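## Task

Place C15 on site 2 and C16 on site 3 of carrier PC7, each lying flat within its locators and turned so well A1 sits at the corner labelled A1. Site 1 stays empty and C51 stays in its nest. Slide the carrier into tracks 1-6 of the loading rails until the lamp behind those tracks comes on, with the carrier resting down in the tracks. Then open the gripper and back the hand away.

## Robot and tools

ROBOT. One arm only: a five-joint arm (xArm5 type) carrying a two-finger parallel gripper and a wrist camera. Joint 1 spins the arm about a vertical axis at its base; joints 2-4 bend it in one vertical plane; joint 5 rolls the gripper. So the fingers can lean toward or away from the base but never tip sideways out of that plane. Tilted straight-line moves that hold orientation often end held or off_target. Joint ranges (rad): waist -6.283 to 6.283, shoulder -2.059 to 2.094, elbow -3.927 to 0.192, wrist pitch -1.693 to 3.142, wrist roll -6.283 to 6.283.

FRAME. All poses use the scene frame: origin on the table top under the arm's base, +z up, +y to the left when facing along +x. Positions are in metres; orientation is a quaternion written w first (qw, qx, qy, qz). The gripper's fingers point along its own +z and open along its own y. end_effector_position is the pinch point between closed pads, roughly 2 cm short of the fingertips; closing pushes the tips about 10 mm further along +z. Reported hand position gets less accurate at long reach.

SCENE. Three nests S1, S2, S3 stand in a line beside the apron, S1 closest to the arm. The carrier PC7 lies free on the apron before the rails and may be slid or squared up there; its site 1 is at the handle end. Tracks 1-18 are numbered on the apron, track 1 on the left as seen from the base. On each labelled item, A1 is at the labelled short end, in the corner opposite the labelled long side. Items can only be gripped across their width, on the body above the flange (hand opens to 84 mm). Do not drive a pad down onto a flange: it can wedge there and may not come loose on opening.

ROW (used by both motion tools): 8 numbers [x, y, z, qw, qx, qy, qz, opening]. x, y, z, and the quaternion are an absolute target pose of the gripper in the scene frame, not an offset. opening runs from -1 (closed) to +1 (fully open, 0.084 m).

execute_actions: arguments actions (a list holding zero or one item) and optional pictures (true/false). Empty list: just returns the current state. Action: {"rows": [...], "steps": n}, 1 to 15 rows, n up to 15 (default 15), each step 1/30 s; one row per step, the last row repeated if rows run out. Wait: {"steps": n} with n up to 300, counted from the previous result so your reply time is included. A call is refused, sending nothing, if a target lies more than 0.6 m from the last reported position along any gripper axis. Each step the commanded pose is clipped to within 70 mm and 16 degrees of the measured pose, so far targets are reached only over several calls; after an action the arm only continues to the last clipped pose.

move: target (one row as above) and speed in m/s, 0.002 to 0.5, default 0.25 (rotation capped at twice that in rad/s). Runs a straight path lasting 0.5 to 10 s, cut off at 10 s; it turns the short way and does not avoid obstacles. The opening is applied at the start. Actual speed can overshoot, especially with the arm nearly straight. Its result adds a move: line giving the ending (done, off_target, moving, held, fault), which limits acted (paced = pose clipped; held = some steps blocked, after which the arm may surge) and the distance left to the target.

wait: seconds from 0 to 10; nothing new is commanded.

zoom_image: camera (cam_head_left, cam_head_right, cam_high, cam_low, cam_wrist) and region [x0, y0, x1, y1] in pixels of that camera's latest 504x504 image, origin top-left, at most 504 by 504.

read_manual: optional section, only "licences"; returns licence texts, no motion.

finished_scene: scene, the number of the scene being ended; irreversible, and it reports whether the goal was met. Only call it once the goal holds stably.

RESULTS. The state line gives pose, quaternion and linear/angular velocities; grip_measured is the finger opening on the command scale; Joint positions list base to gripper. "pose unreachable" means the clearance check altered or blocked the command; HELD flags each affected step. "Hand target" is the pose the controller is currently driving toward. Pictures come from the five cameras in the order listed above.

GRIPPING. To keep hold, command an opening clearly below grip_measured; the gap sets the squeeze, up to about 24 N per pad. Fast closing can squeeze harder. Resending grip_measured holds lightly; wide parts may slip.

AVOID. Nothing may leave the table. Make contacts slowly and do not aim far beyond the contact point, since both raise the force. If any joint's contact torque reaches its limit (waist 47.5, shoulder 47.5, elbow 28.5, wrist pitch 19, wrist roll 19 N m, load included), the arm backs off, freezes 10 s and drops the rest of the call. Holding loads heats motors: MOTOR HOT appears from 65 °C and at 80 °C an OVER-TEMPERATURE FAULT brakes the arm until cool, so do not hold parts longer than needed. Expect occasional brief tugs on held parts or nudges to loose ones; check and correct placements before finishing.

Each tool is called after "Request:" by a JSON object that holds its "api" and its "payload", one argument or row to a line.

## Session

Request:
{"api": "execute_actions", "payload": {
  "actions": []
}}

Scene clock: 0.00 s of 8000.00 s.
end_effector_position=(+0.1401, -0.1717, +0.2764) grip_measured=+1.00 end_effector_quat_wxyz=(+0.010, -0.656, +0.739, +0.151) end_effector_velocity=(-0.000, +0.000, +0.000) end_effector_angular_velocity=(+0.000, +0.000, +0.000)
Joint positions: [-0.835 -0.553 -0.479  1.349  0.814  0.084]
Joint velocities: [ 0.     0.    -0.     0.001 -0.    -0.   ]
Motor temperatures (°C, as the motors report them): [36 29 34 40 39]
Hand target: +0.140, -0.172, +0.276; +0.010, -0.656, +0.739, +0.151

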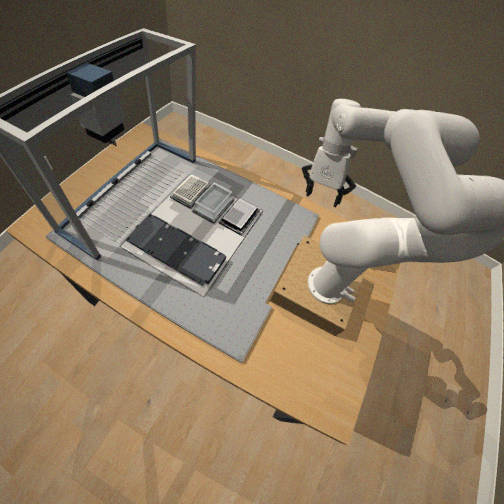

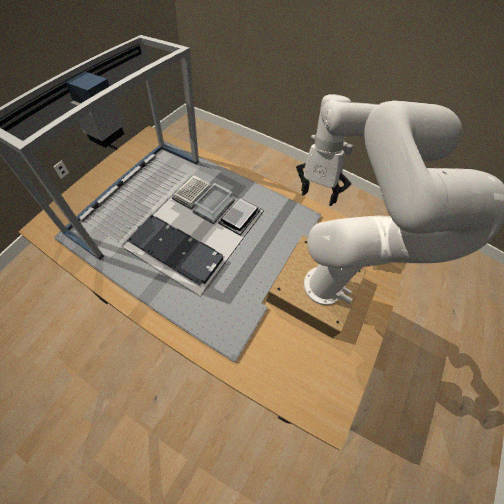

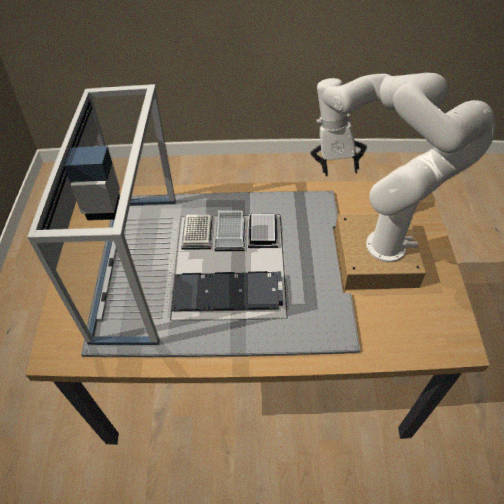

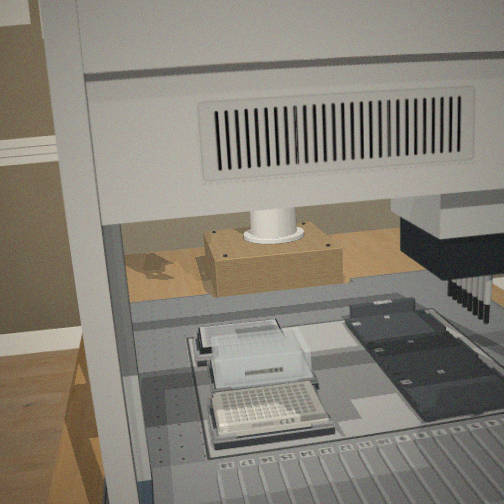

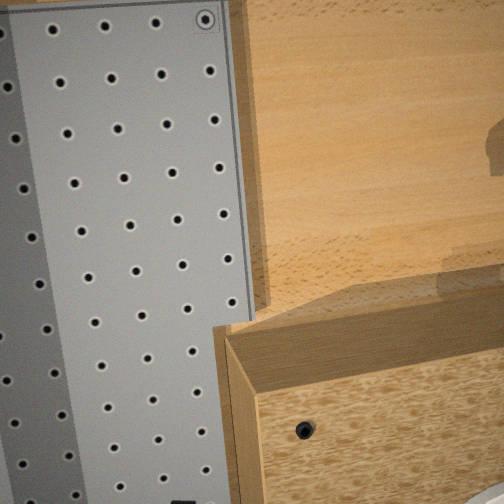

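Request:
{"api": "move", "payload": {
  "target": [0.52,-0.19,0.42,0,0.7071,0.7071,0,1],
  "speed": 0.4
}}

Request:
{"api": "move", "payload": {
  "target": [0.52,0.06,0.45,0,0.7071,0.7071,0,1],
  "speed": 0.4
}}

Scene clock: 7.07 s of 8000.00 s.
end_effector_position=(+0.5197, -0.1909, +0.4197) grip_measured=+1.00 end_effector_quat_wxyz=(-0.001, +0.707, +0.707, +0.002) end_effector_velocity=(+0.001, +0.000, +0.002) end_effector_angular_velocity=(+0.002, +0.005, -0.005)
Joint positions: [-0.308  0.309 -1.752  1.459  4.362  0.084]
Joint velocities: [ 0.001  0.011 -0.021  0.015  0.006 -0.   ]
Motor temperatures (°C, as the motors report them): [36 29 36 40 39]
Hand target: +0.520, -0.191, +0.420; -0.001, +0.707, +0.707, +0.001
Off the commanded pose: 0.001 m, 0 deg.
move: done

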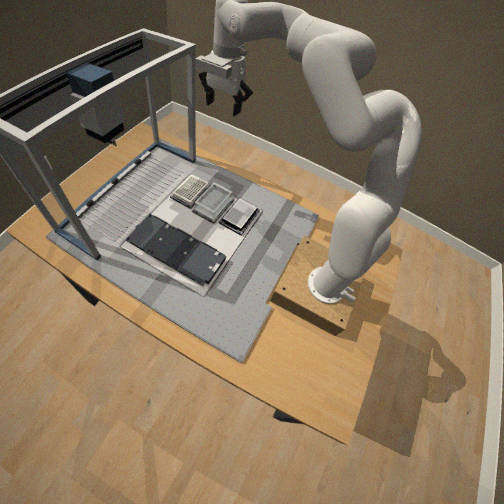

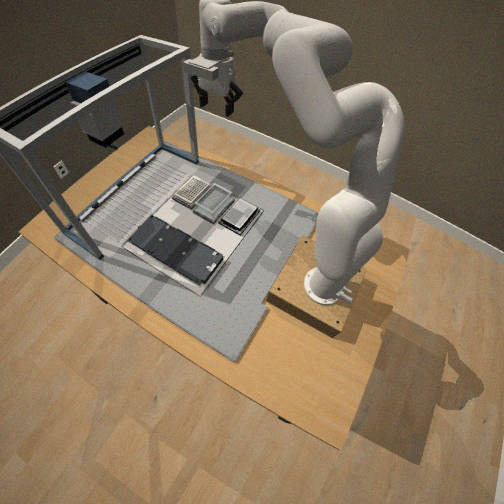

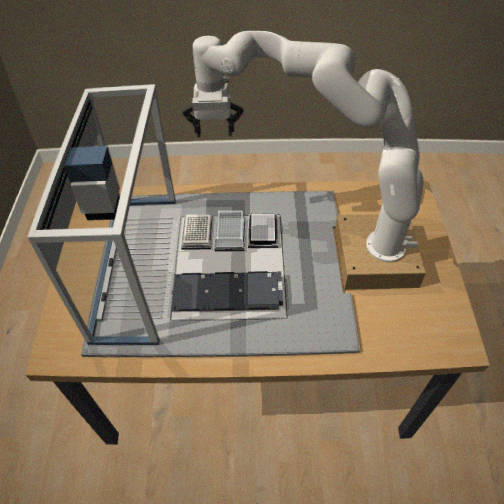

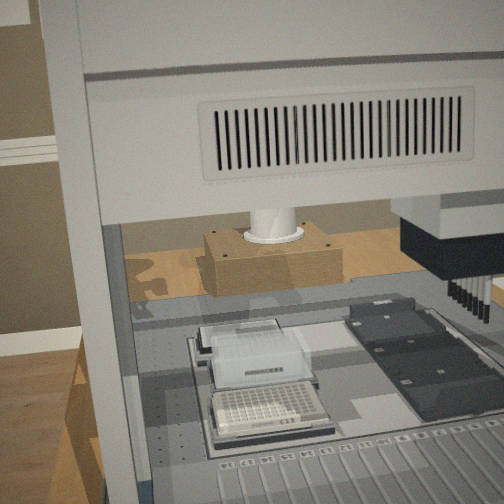

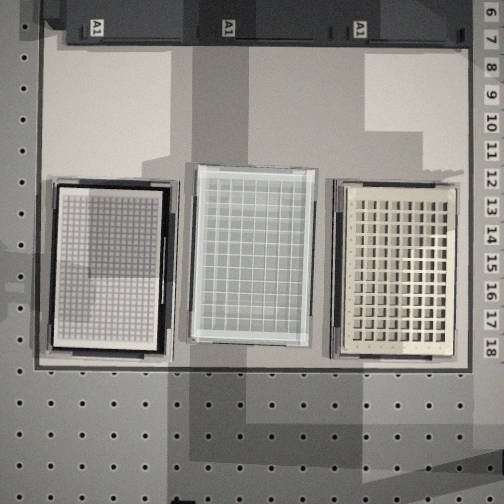

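Scene clock: 8.27 s of 8000.00 s.
end_effector_position=(+0.5204, +0.0590, +0.4499) grip_measured=+1.00 end_effector_quat_wxyz=(+0.002, +0.707, +0.707, -0.002) end_effector_velocity=(-0.000, +0.004, +0.002) end_effector_angular_velocity=(-0.000, -0.001, +0.004)
Joint positions: [ 0.152  0.205 -1.699  1.511  4.823  0.084]
Joint velocities: [ 0.008  0.002 -0.007  0.004  0.003  0.   ]
Motor temperatures (°C, as the motors report them): [36 29 36 40 39]
Hand target: +0.520, +0.060, +0.450; +0.002, +0.707, +0.707, -0.002
Off the commanded pose: 0.001 m, 0 deg.
move: done

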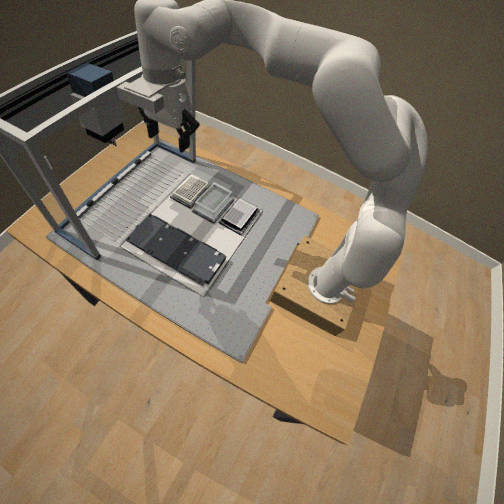

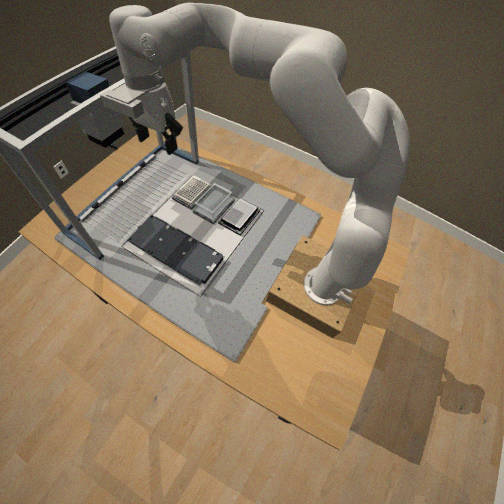

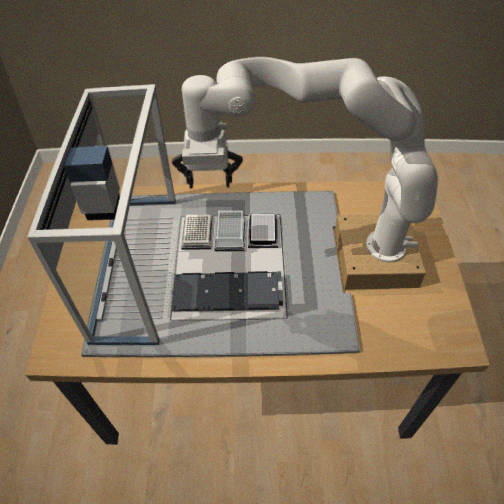

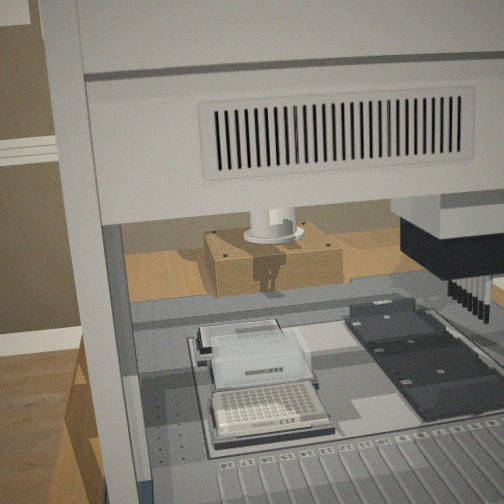

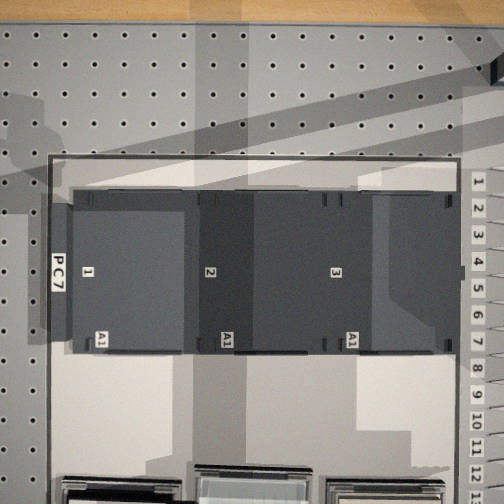

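Request:
{"api": "move", "payload": {
  "target": [0.60,-0.17,0.2,0,0.7071,0.7071,0,1],
  "speed": 0.4
}}

Request:
{"api": "move", "payload": {
  "target": [0.40,-0.17,0.25,0,0.7071,0.7071,0,1],
  "speed": 0.4
}}

Request:
{"api": "zoom_image", "payload": {
  "camera": "cam_low",
  "region": [180,300,360,460]
}}

Scene clock: 24.77 s of 8000.00 s.
end_effector_position=(+0.5997, -0.1696, +0.2007) grip_measured=+1.00 end_effector_quat_wxyz=(-0.000, +0.707, +0.707, +0.001) end_effector_velocity=(-0.002, -0.002, -0.006) end_effector_angular_velocity=(+0.003, +0.012, -0.003)
Joint positions: [-0.233  0.689 -1.694  1.021  4.437  0.084]
Joint velocities: [-0.004  0.011 -0.004  0.005 -0.001  0.   ]
Motor temperatures (°C, as the motors report them): [36 30 39 39 39]
Hand target: +0.599, -0.170, +0.200; -0.001, +0.707, +0.707, +0.001
Off the commanded pose: 0.001 m, 0 deg.
After step 90, 12.00 s passed at rest.
move: done; limits=paced

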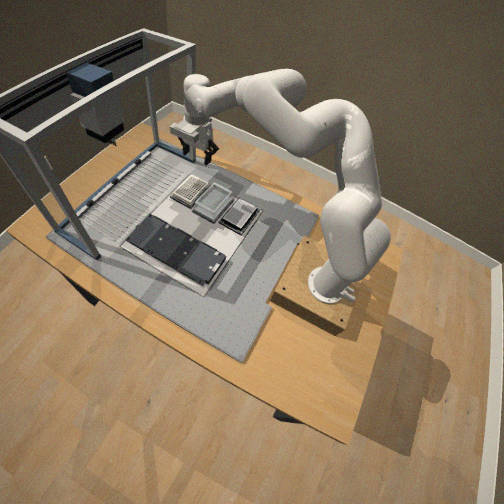

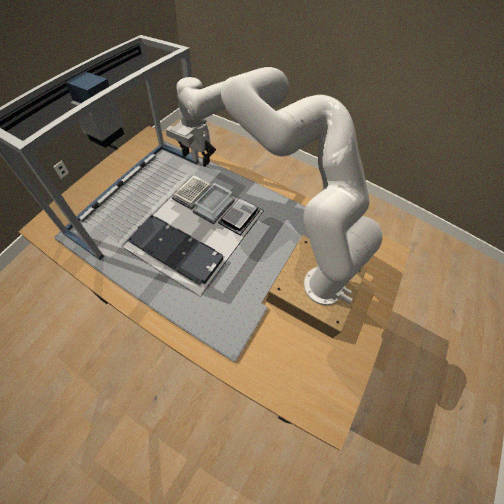

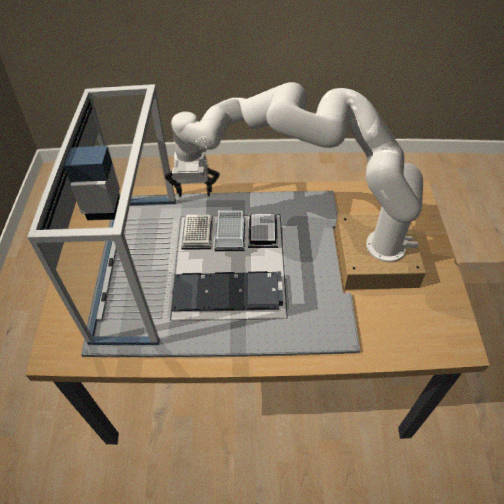

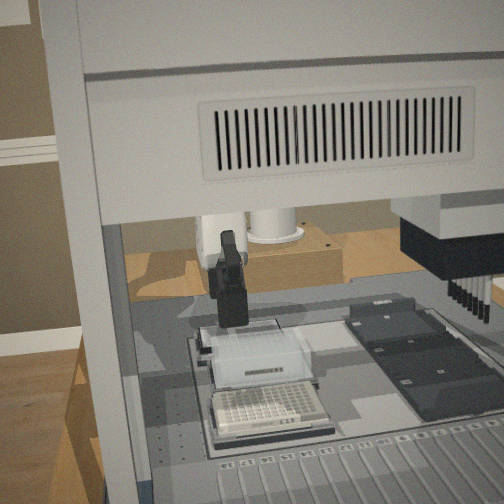

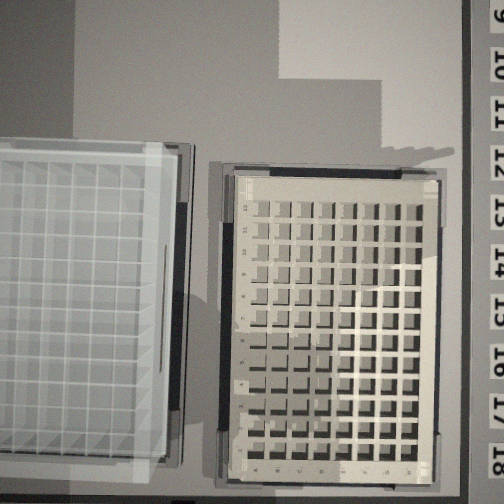

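Scene clock: 25.97 s of 8000.00 s.
end_effector_position=(+0.4002, -0.1695, +0.2498) grip_measured=+1.00 end_effector_quat_wxyz=(-0.001, +0.707, +0.707, +0.002) end_effector_velocity=(-0.003, +0.000, +0.000) end_effector_angular_velocity=(-0.000, -0.001, +0.000)
Joint positions: [-0.357  0.005 -0.867  0.879  4.313  0.084]
Joint velocities: [-0.002 -0.009  0.009 -0.001 -0.002 -0.   ]
Motor temperatures (°C, as the motors report them): [36 30 39 39 39]
Hand target: +0.400, -0.170, +0.250; -0.001, +0.707, +0.707, +0.002
Off the commanded pose: 0.001 m, 0 deg.
move: done; limits=paced

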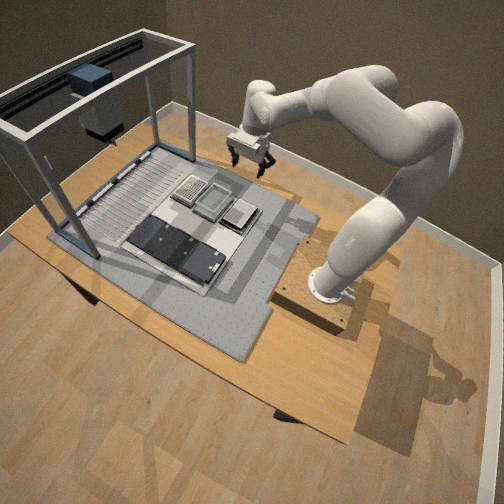

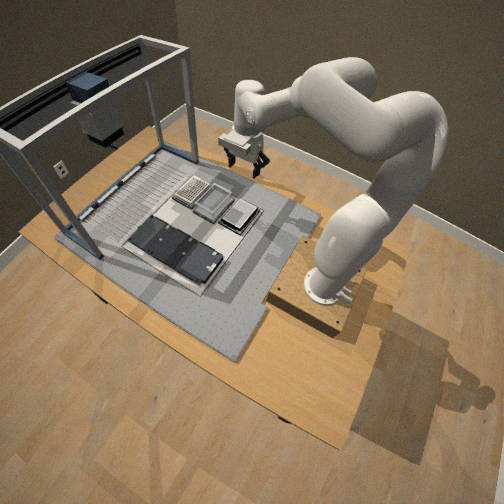

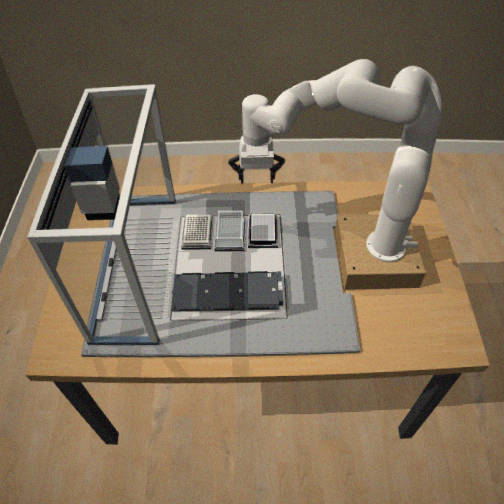

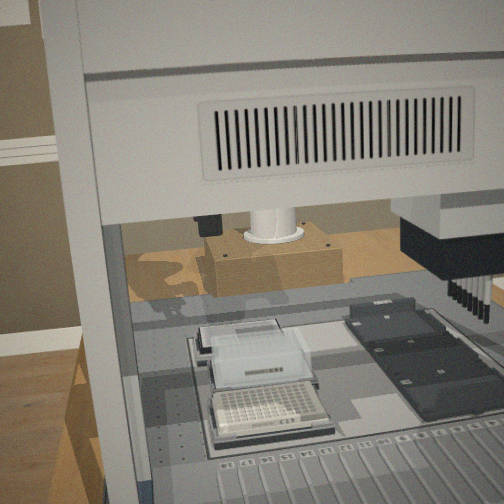

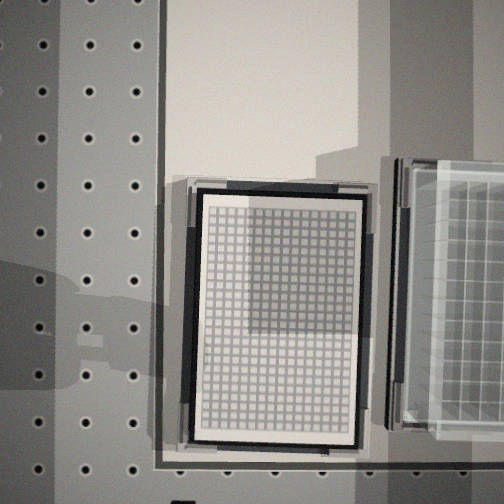

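Region (180, 300, 360, 460) of cam_low's 504x504 image, scaled by 2.800, with more detail than that image has.

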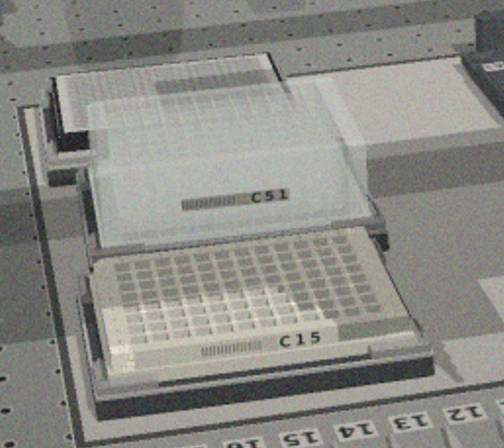

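Request:
{"api": "move", "payload": {
  "target": [0.381,-0.137,0.11,0,0.7175,0.6965,0,1],
  "speed": 0.25
}}

Scene clock: 32.20 s of 8000.00 s.
end_effector_position=(+0.3814, -0.1372, +0.1106) grip_measured=+1.00 end_effector_quat_wxyz=(-0.000, +0.718, +0.696, +0.002) end_effector_velocity=(-0.002, +0.001, -0.003) end_effector_angular_velocity=(+0.001, +0.004, +0.000)
Joint positions: [-0.303  0.252 -0.672  0.436  4.397  0.084]
Joint velocities: [ 0.001  0.007  0.003 -0.005  0.001 -0.   ]
Motor temperatures (°C, as the motors report them): [36 30 39 39 39]
Hand target: +0.381, -0.137, +0.110; -0.001, +0.718, +0.697, +0.001
Off the commanded pose: 0.001 m, 0 deg.
After step 90, 2.10 s passed at rest.
move: done

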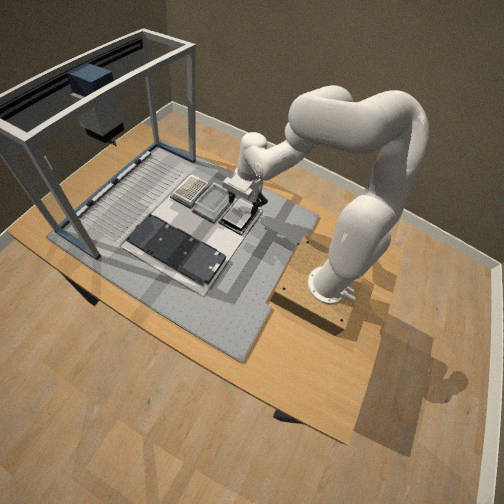

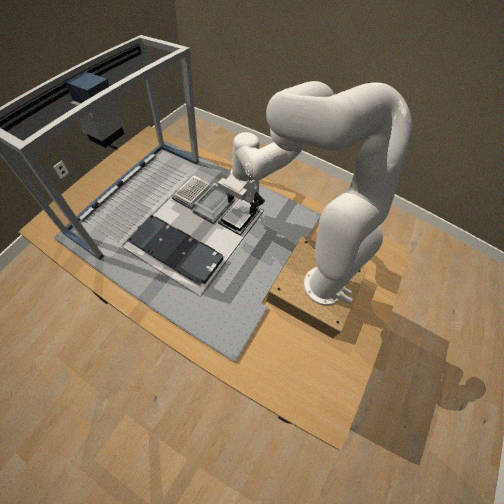

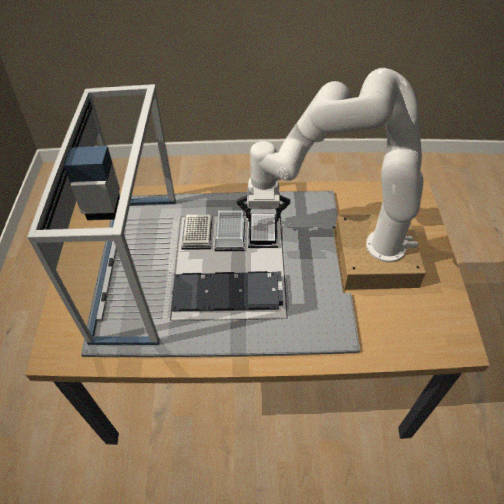

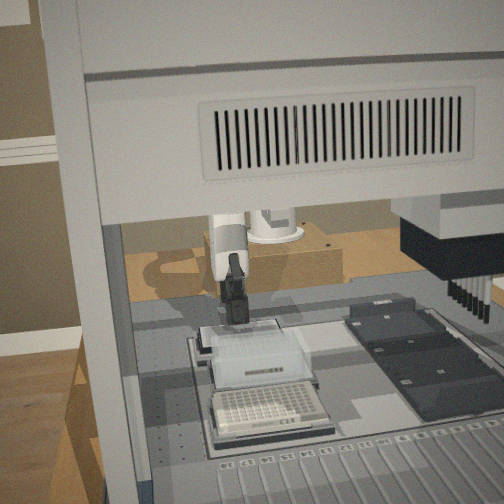

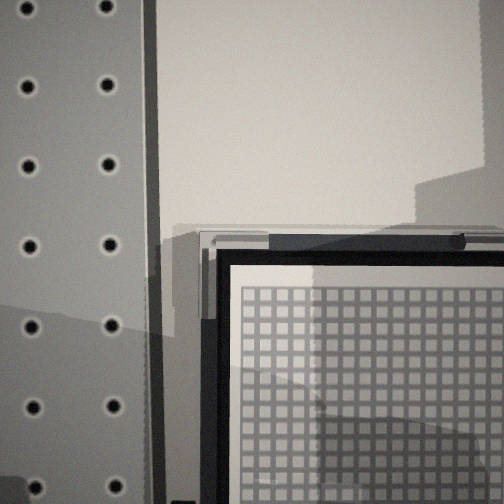

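Request:
{"api": "move", "payload": {
  "target": [0.382,-0.137,0.066,0,0.7175,0.6965,0,1],
  "speed": 0.04
}}

Request:
{"api": "move", "payload": {
  "target": [0.382,-0.137,0.066,0,0.7175,0.6965,0,0.5]
}}

Request:
{"api": "move", "payload": {
  "target": [0.382,-0.137,0.16,0,0.7071,0.7071,0,0.5],
  "speed": 0.1
}}

Request:
{"api": "zoom_image", "payload": {
  "camera": "cam_low",
  "region": [160,230,340,380]
}}

Scene clock: 39.43 s of 8000.00 s.
end_effector_position=(+0.3821, -0.1370, +0.0662) grip_measured=+1.00 end_effector_quat_wxyz=(-0.001, +0.718, +0.697, +0.002) end_effector_velocity=(+0.001, -0.000, -0.000) end_effector_angular_velocity=(-0.001, -0.003, +0.001)
Joint positions: [-0.302  0.397 -0.693  0.313  4.397  0.084]
Joint velocities: [ 0.     0.003 -0.002 -0.004 -0.001 -0.   ]
Motor temperatures (°C, as the motors report them): [36 30 38 39 39]
Hand target: +0.382, -0.137, +0.066; -0.001, +0.718, +0.697, +0.001
Off the commanded pose: 0.000 m, 0 deg.
After step 90, 2.80 s passed at rest.
move: done

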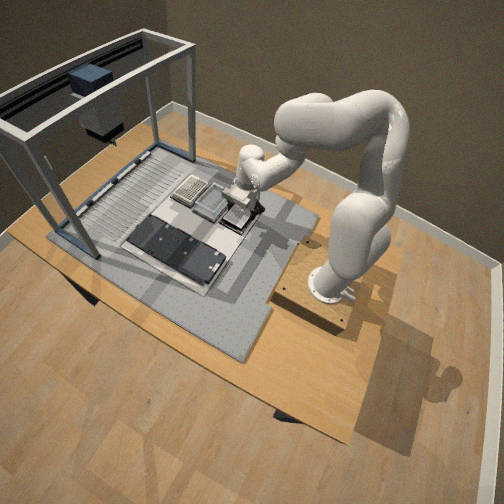

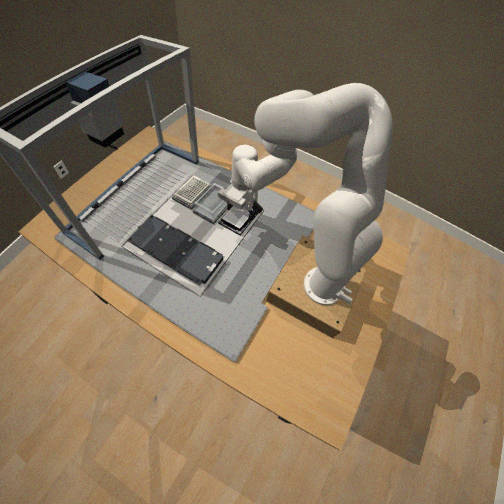

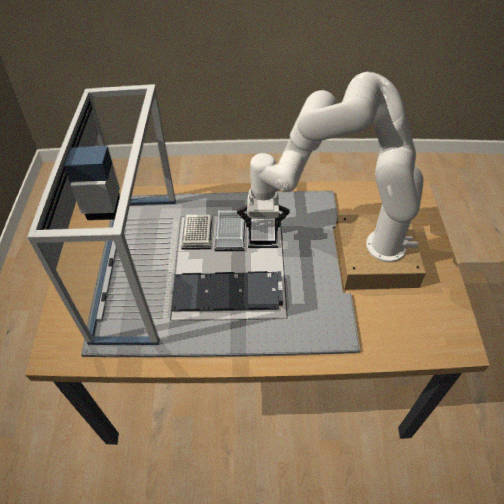

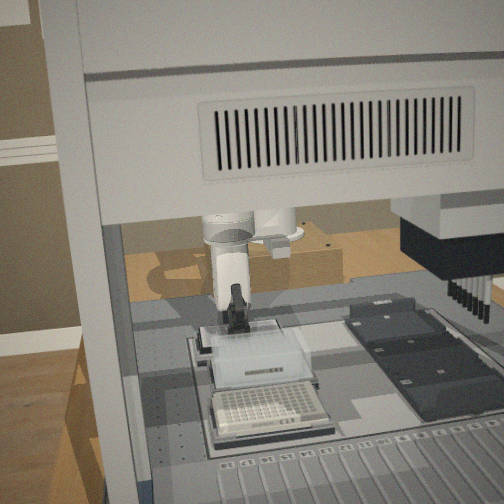

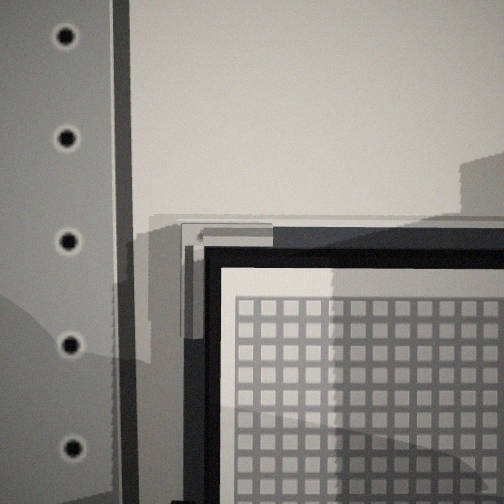

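Scene clock: 40.13 s of 8000.00 s.
end_effector_position=(+0.3822, -0.1371, +0.0662) grip_measured=+0.94 end_effector_quat_wxyz=(-0.000, +0.718, +0.697, +0.002) end_effector_velocity=(-0.000, +0.000, -0.000) end_effector_angular_velocity=(+0.000, +0.001, -0.001)
Joint positions: [-0.302  0.397 -0.693  0.313  4.397  0.082]
Joint velocities: [-0.     0.     0.001 -0.     0.001  0.   ]
Motor temperatures (°C, as the motors report them): [36 30 38 39 39]
Hand target: +0.382, -0.137, +0.066; -0.001, +0.718, +0.697, +0.001
Off the commanded pose: 0.000 m, 0 deg.
move: done

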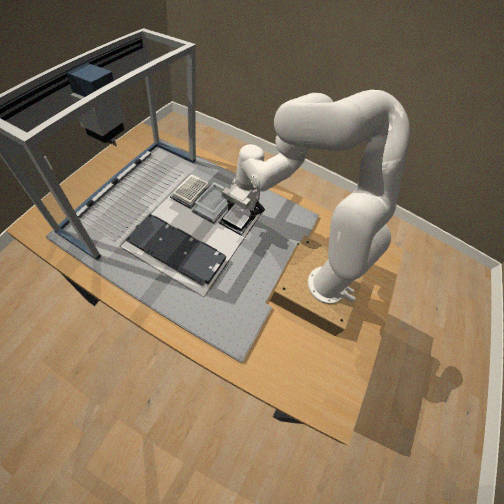

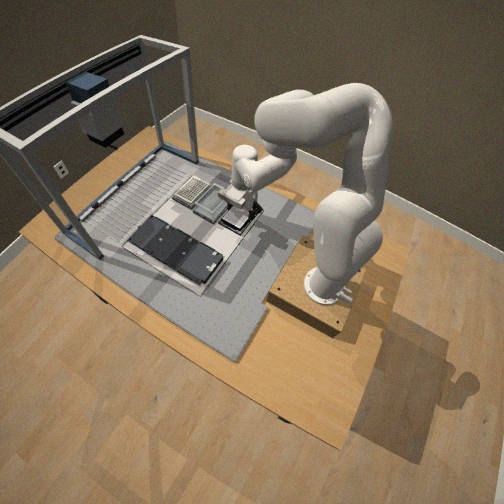

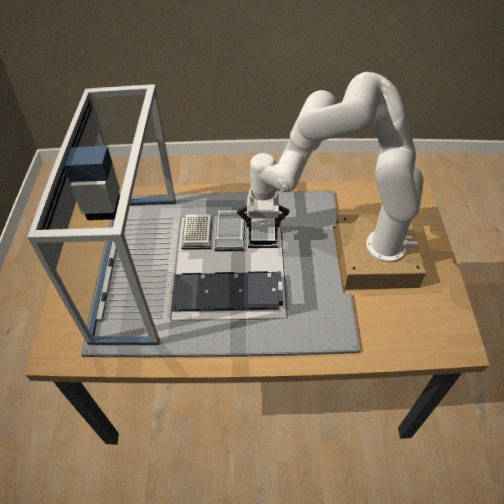

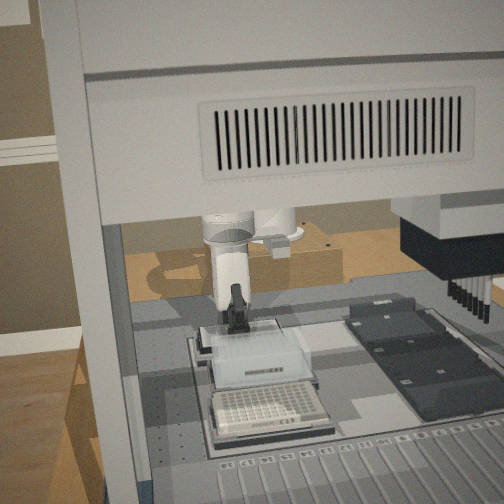

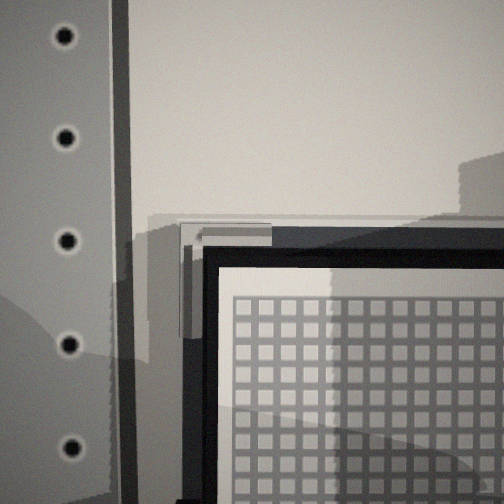

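Scene clock: 41.50 s of 8000.00 s.
end_effector_position=(+0.3818, -0.1369, +0.1596) grip_measured=+0.94 end_effector_quat_wxyz=(-0.001, +0.707, +0.707, +0.001) end_effector_velocity=(+0.002, -0.001, +0.002) end_effector_angular_velocity=(-0.002, -0.005, +0.000)
Joint positions: [-0.302  0.112 -0.682  0.588  4.368  0.082]
Joint velocities: [ 0.    -0.004 -0.002  0.001 -0.     0.   ]
Motor temperatures (°C, as the motors report them): [36 30 38 39 39]
Hand target: +0.382, -0.137, +0.160; -0.001, +0.707, +0.707, +0.001
Off the commanded pose: 0.000 m, 0 deg.
move: done

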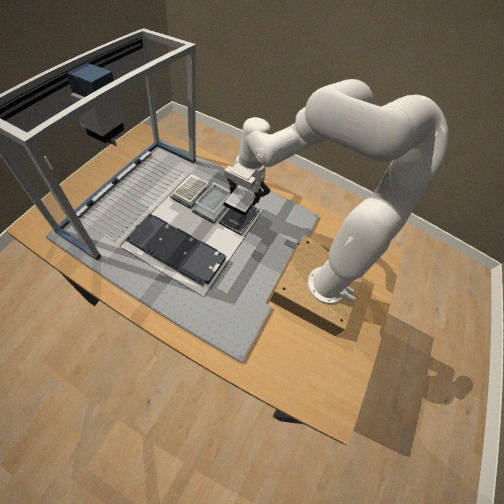

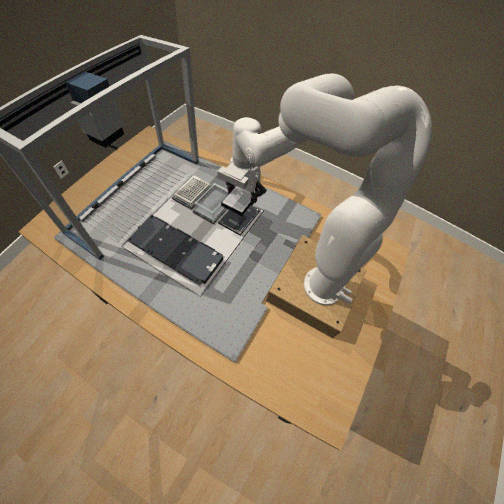

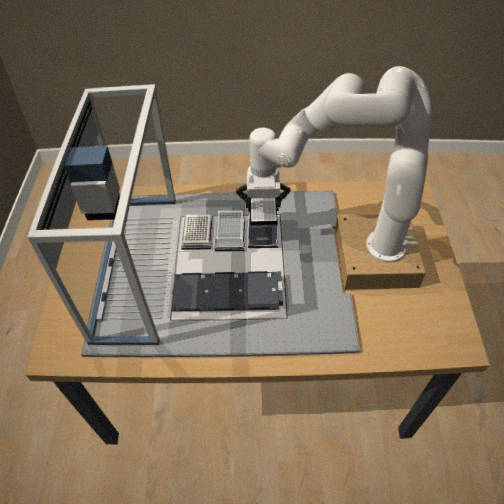

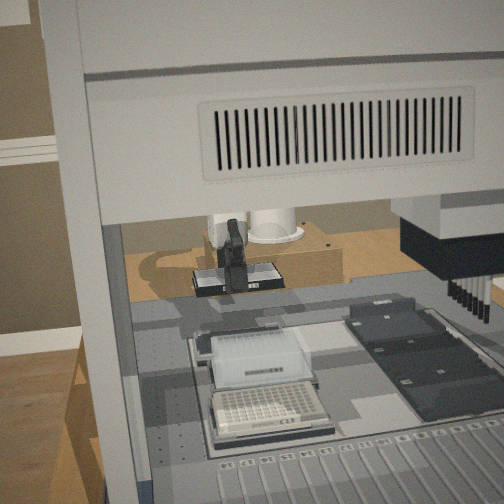

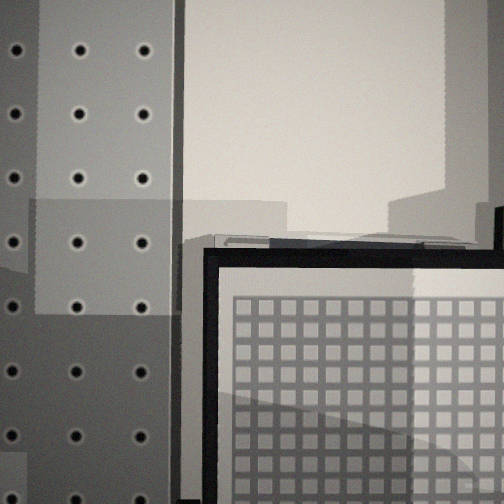

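Region (160, 230, 340, 380) of cam_low's 504x504 image, scaled by 2.800, with more detail than that image has.

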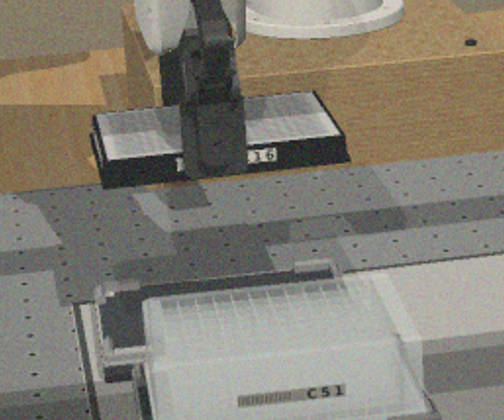

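Request:
{"api": "move", "payload": {
  "target": [0.608,0.108,0.16,0,0.7071,0.7071,0,0.5],
  "speed": 0.25
}}

Request:
{"api": "move", "payload": {
  "target": [0.608,0.108,0.10,0,0.7071,0.7071,0,0.5],
  "speed": 0.08
}}

Scene clock: 47.47 s of 8000.00 s.
end_effector_position=(+0.6083, +0.1070, +0.1600) grip_measured=+0.94 end_effector_quat_wxyz=(+0.002, +0.707, +0.707, -0.002) end_effector_velocity=(+0.002, +0.002, +0.000) end_effector_angular_velocity=(-0.000, +0.001, +0.003)
Joint positions: [ 0.216  0.726 -1.634  0.924  4.886  0.082]
Joint velocities: [ 0.003  0.008 -0.015  0.008 -0.    -0.   ]
Motor temperatures (°C, as the motors report them): [36 30 38 39 39]
Hand target: +0.608, +0.107, +0.160; +0.002, +0.707, +0.707, -0.002
Off the commanded pose: 0.001 m, 0 deg.
After step 90, 1.07 s passed at rest.
move: done

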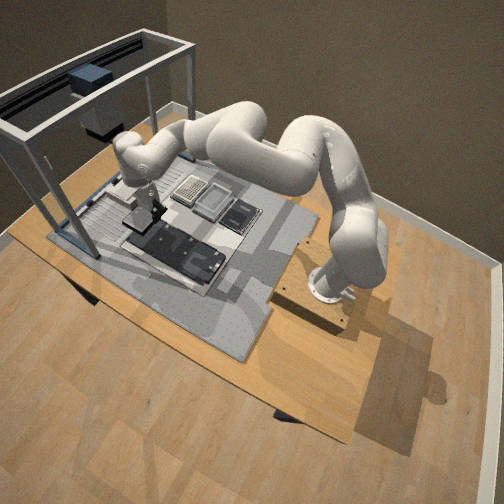

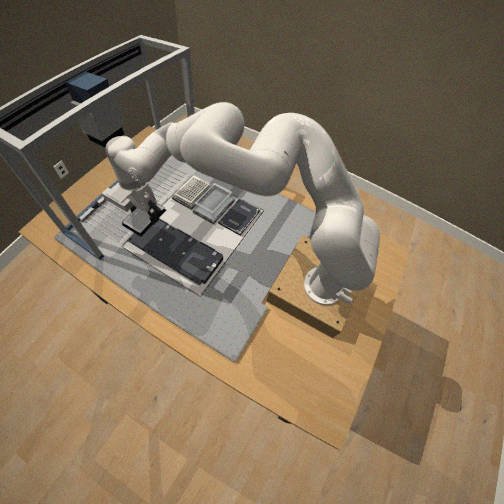

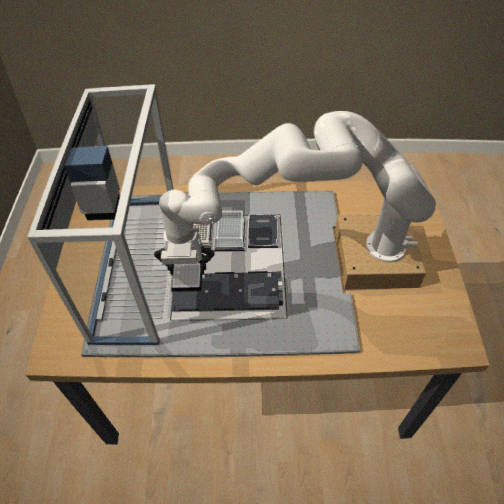

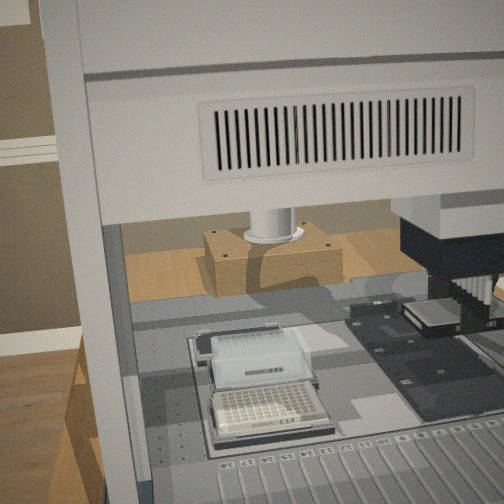

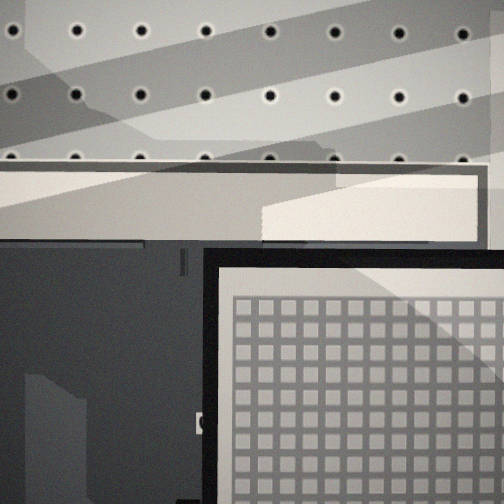

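Scene clock: 48.60 s of 8000.00 s.
end_effector_position=(+0.6083, +0.1081, +0.1006) grip_measured=+0.94 end_effector_quat_wxyz=(+0.003, +0.707, +0.707, -0.001) end_effector_velocity=(+0.000, +0.000, -0.001) end_effector_angular_velocity=(-0.000, +0.000, +0.000)
Joint positions: [ 0.218  0.833 -1.629  0.812  4.888  0.082]
Joint velocities: [ 0.     0.002 -0.001 -0.001  0.    -0.   ]
Motor temperatures (°C, as the motors report them): [36 30 38 39 39]
Hand target: +0.608, +0.108, +0.100; +0.002, +0.707, +0.707, -0.002
Off the commanded pose: 0.001 m, 0 deg.
move: done

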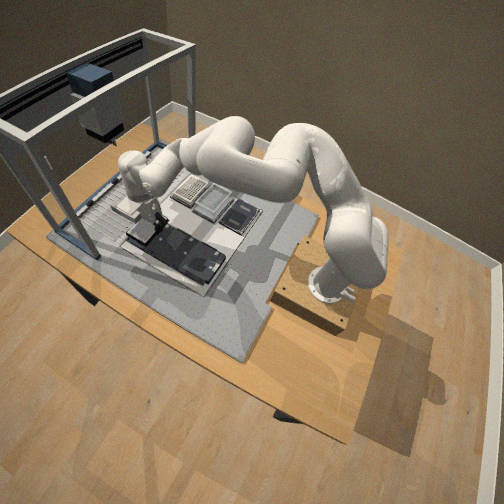

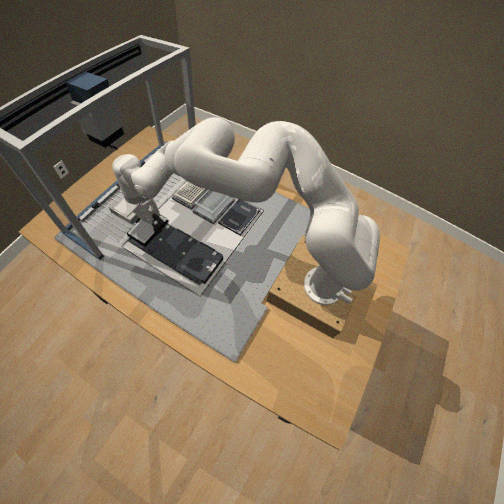

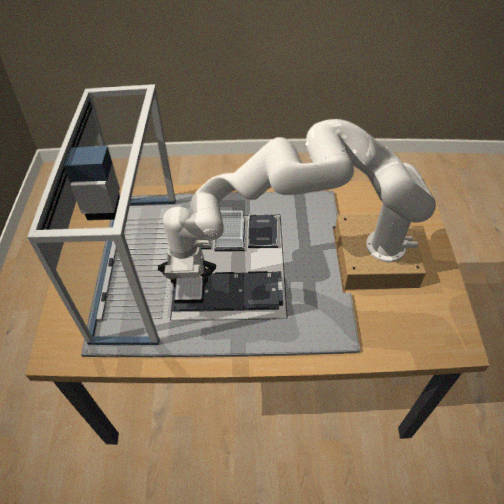

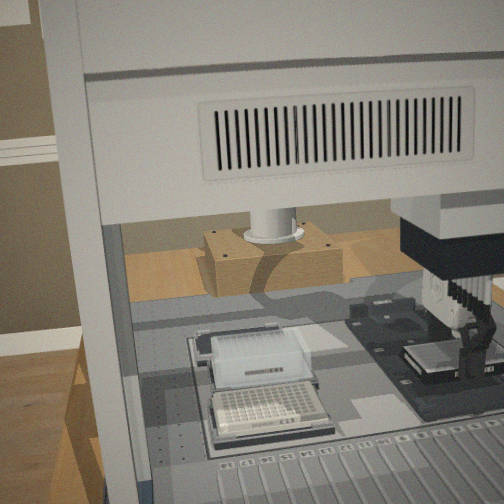

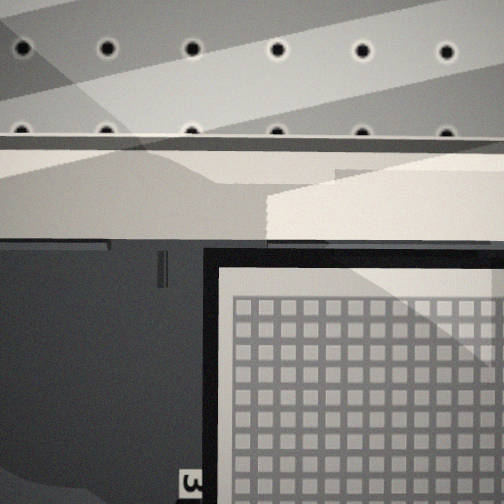

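Request:
{"api": "move", "payload": {
  "target": [0.6075,0.1075,0.072,0,0.7071,0.7071,0,0.5],
  "speed": 0.03
}}

Scene clock: 55.40 s of 8000.00 s.
end_effector_position=(+0.6075, +0.1075, +0.0722) grip_measured=+0.94 end_effector_quat_wxyz=(+0.002, +0.707, +0.707, -0.002) end_effector_velocity=(+0.002, +0.000, +0.002) end_effector_angular_velocity=(+0.001, -0.006, +0.000)
Joint positions: [ 0.218  0.889 -1.637  0.764  4.888  0.082]
Joint velocities: [-0.    -0.    -0.004 -0.001 -0.    -0.   ]
Motor temperatures (°C, as the motors report them): [36 31 39 39 39]
Hand target: +0.607, +0.107, +0.072; +0.002, +0.707, +0.707, -0.002
Off the commanded pose: 0.000 m, 0 deg.
After step 90, 2.57 s passed at rest.
move: done

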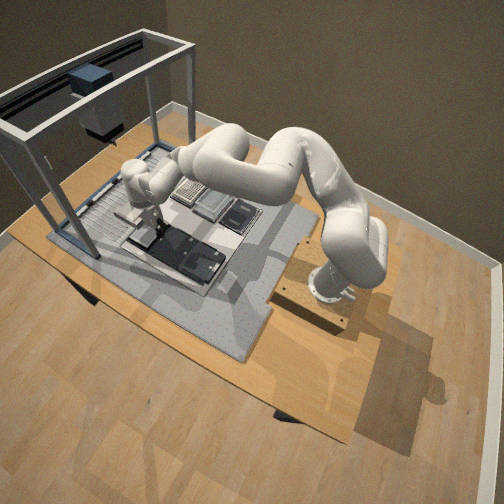

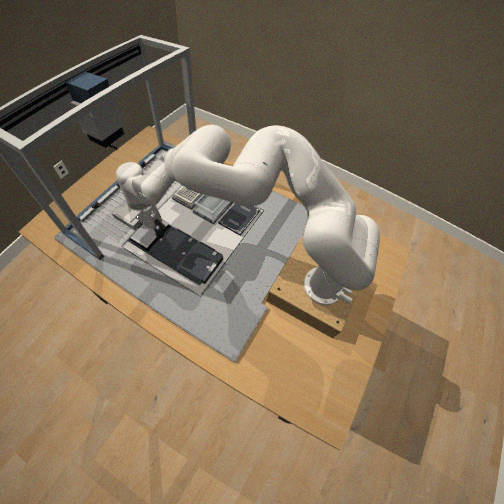

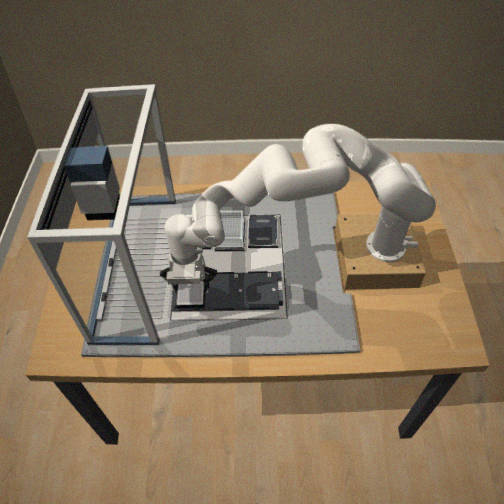

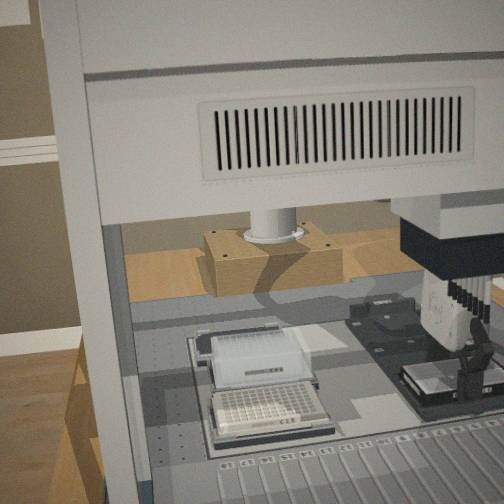

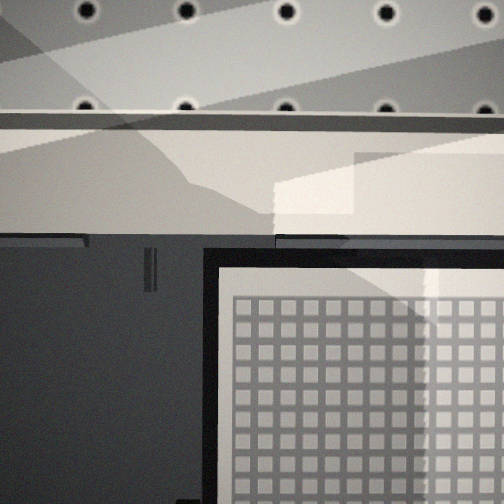

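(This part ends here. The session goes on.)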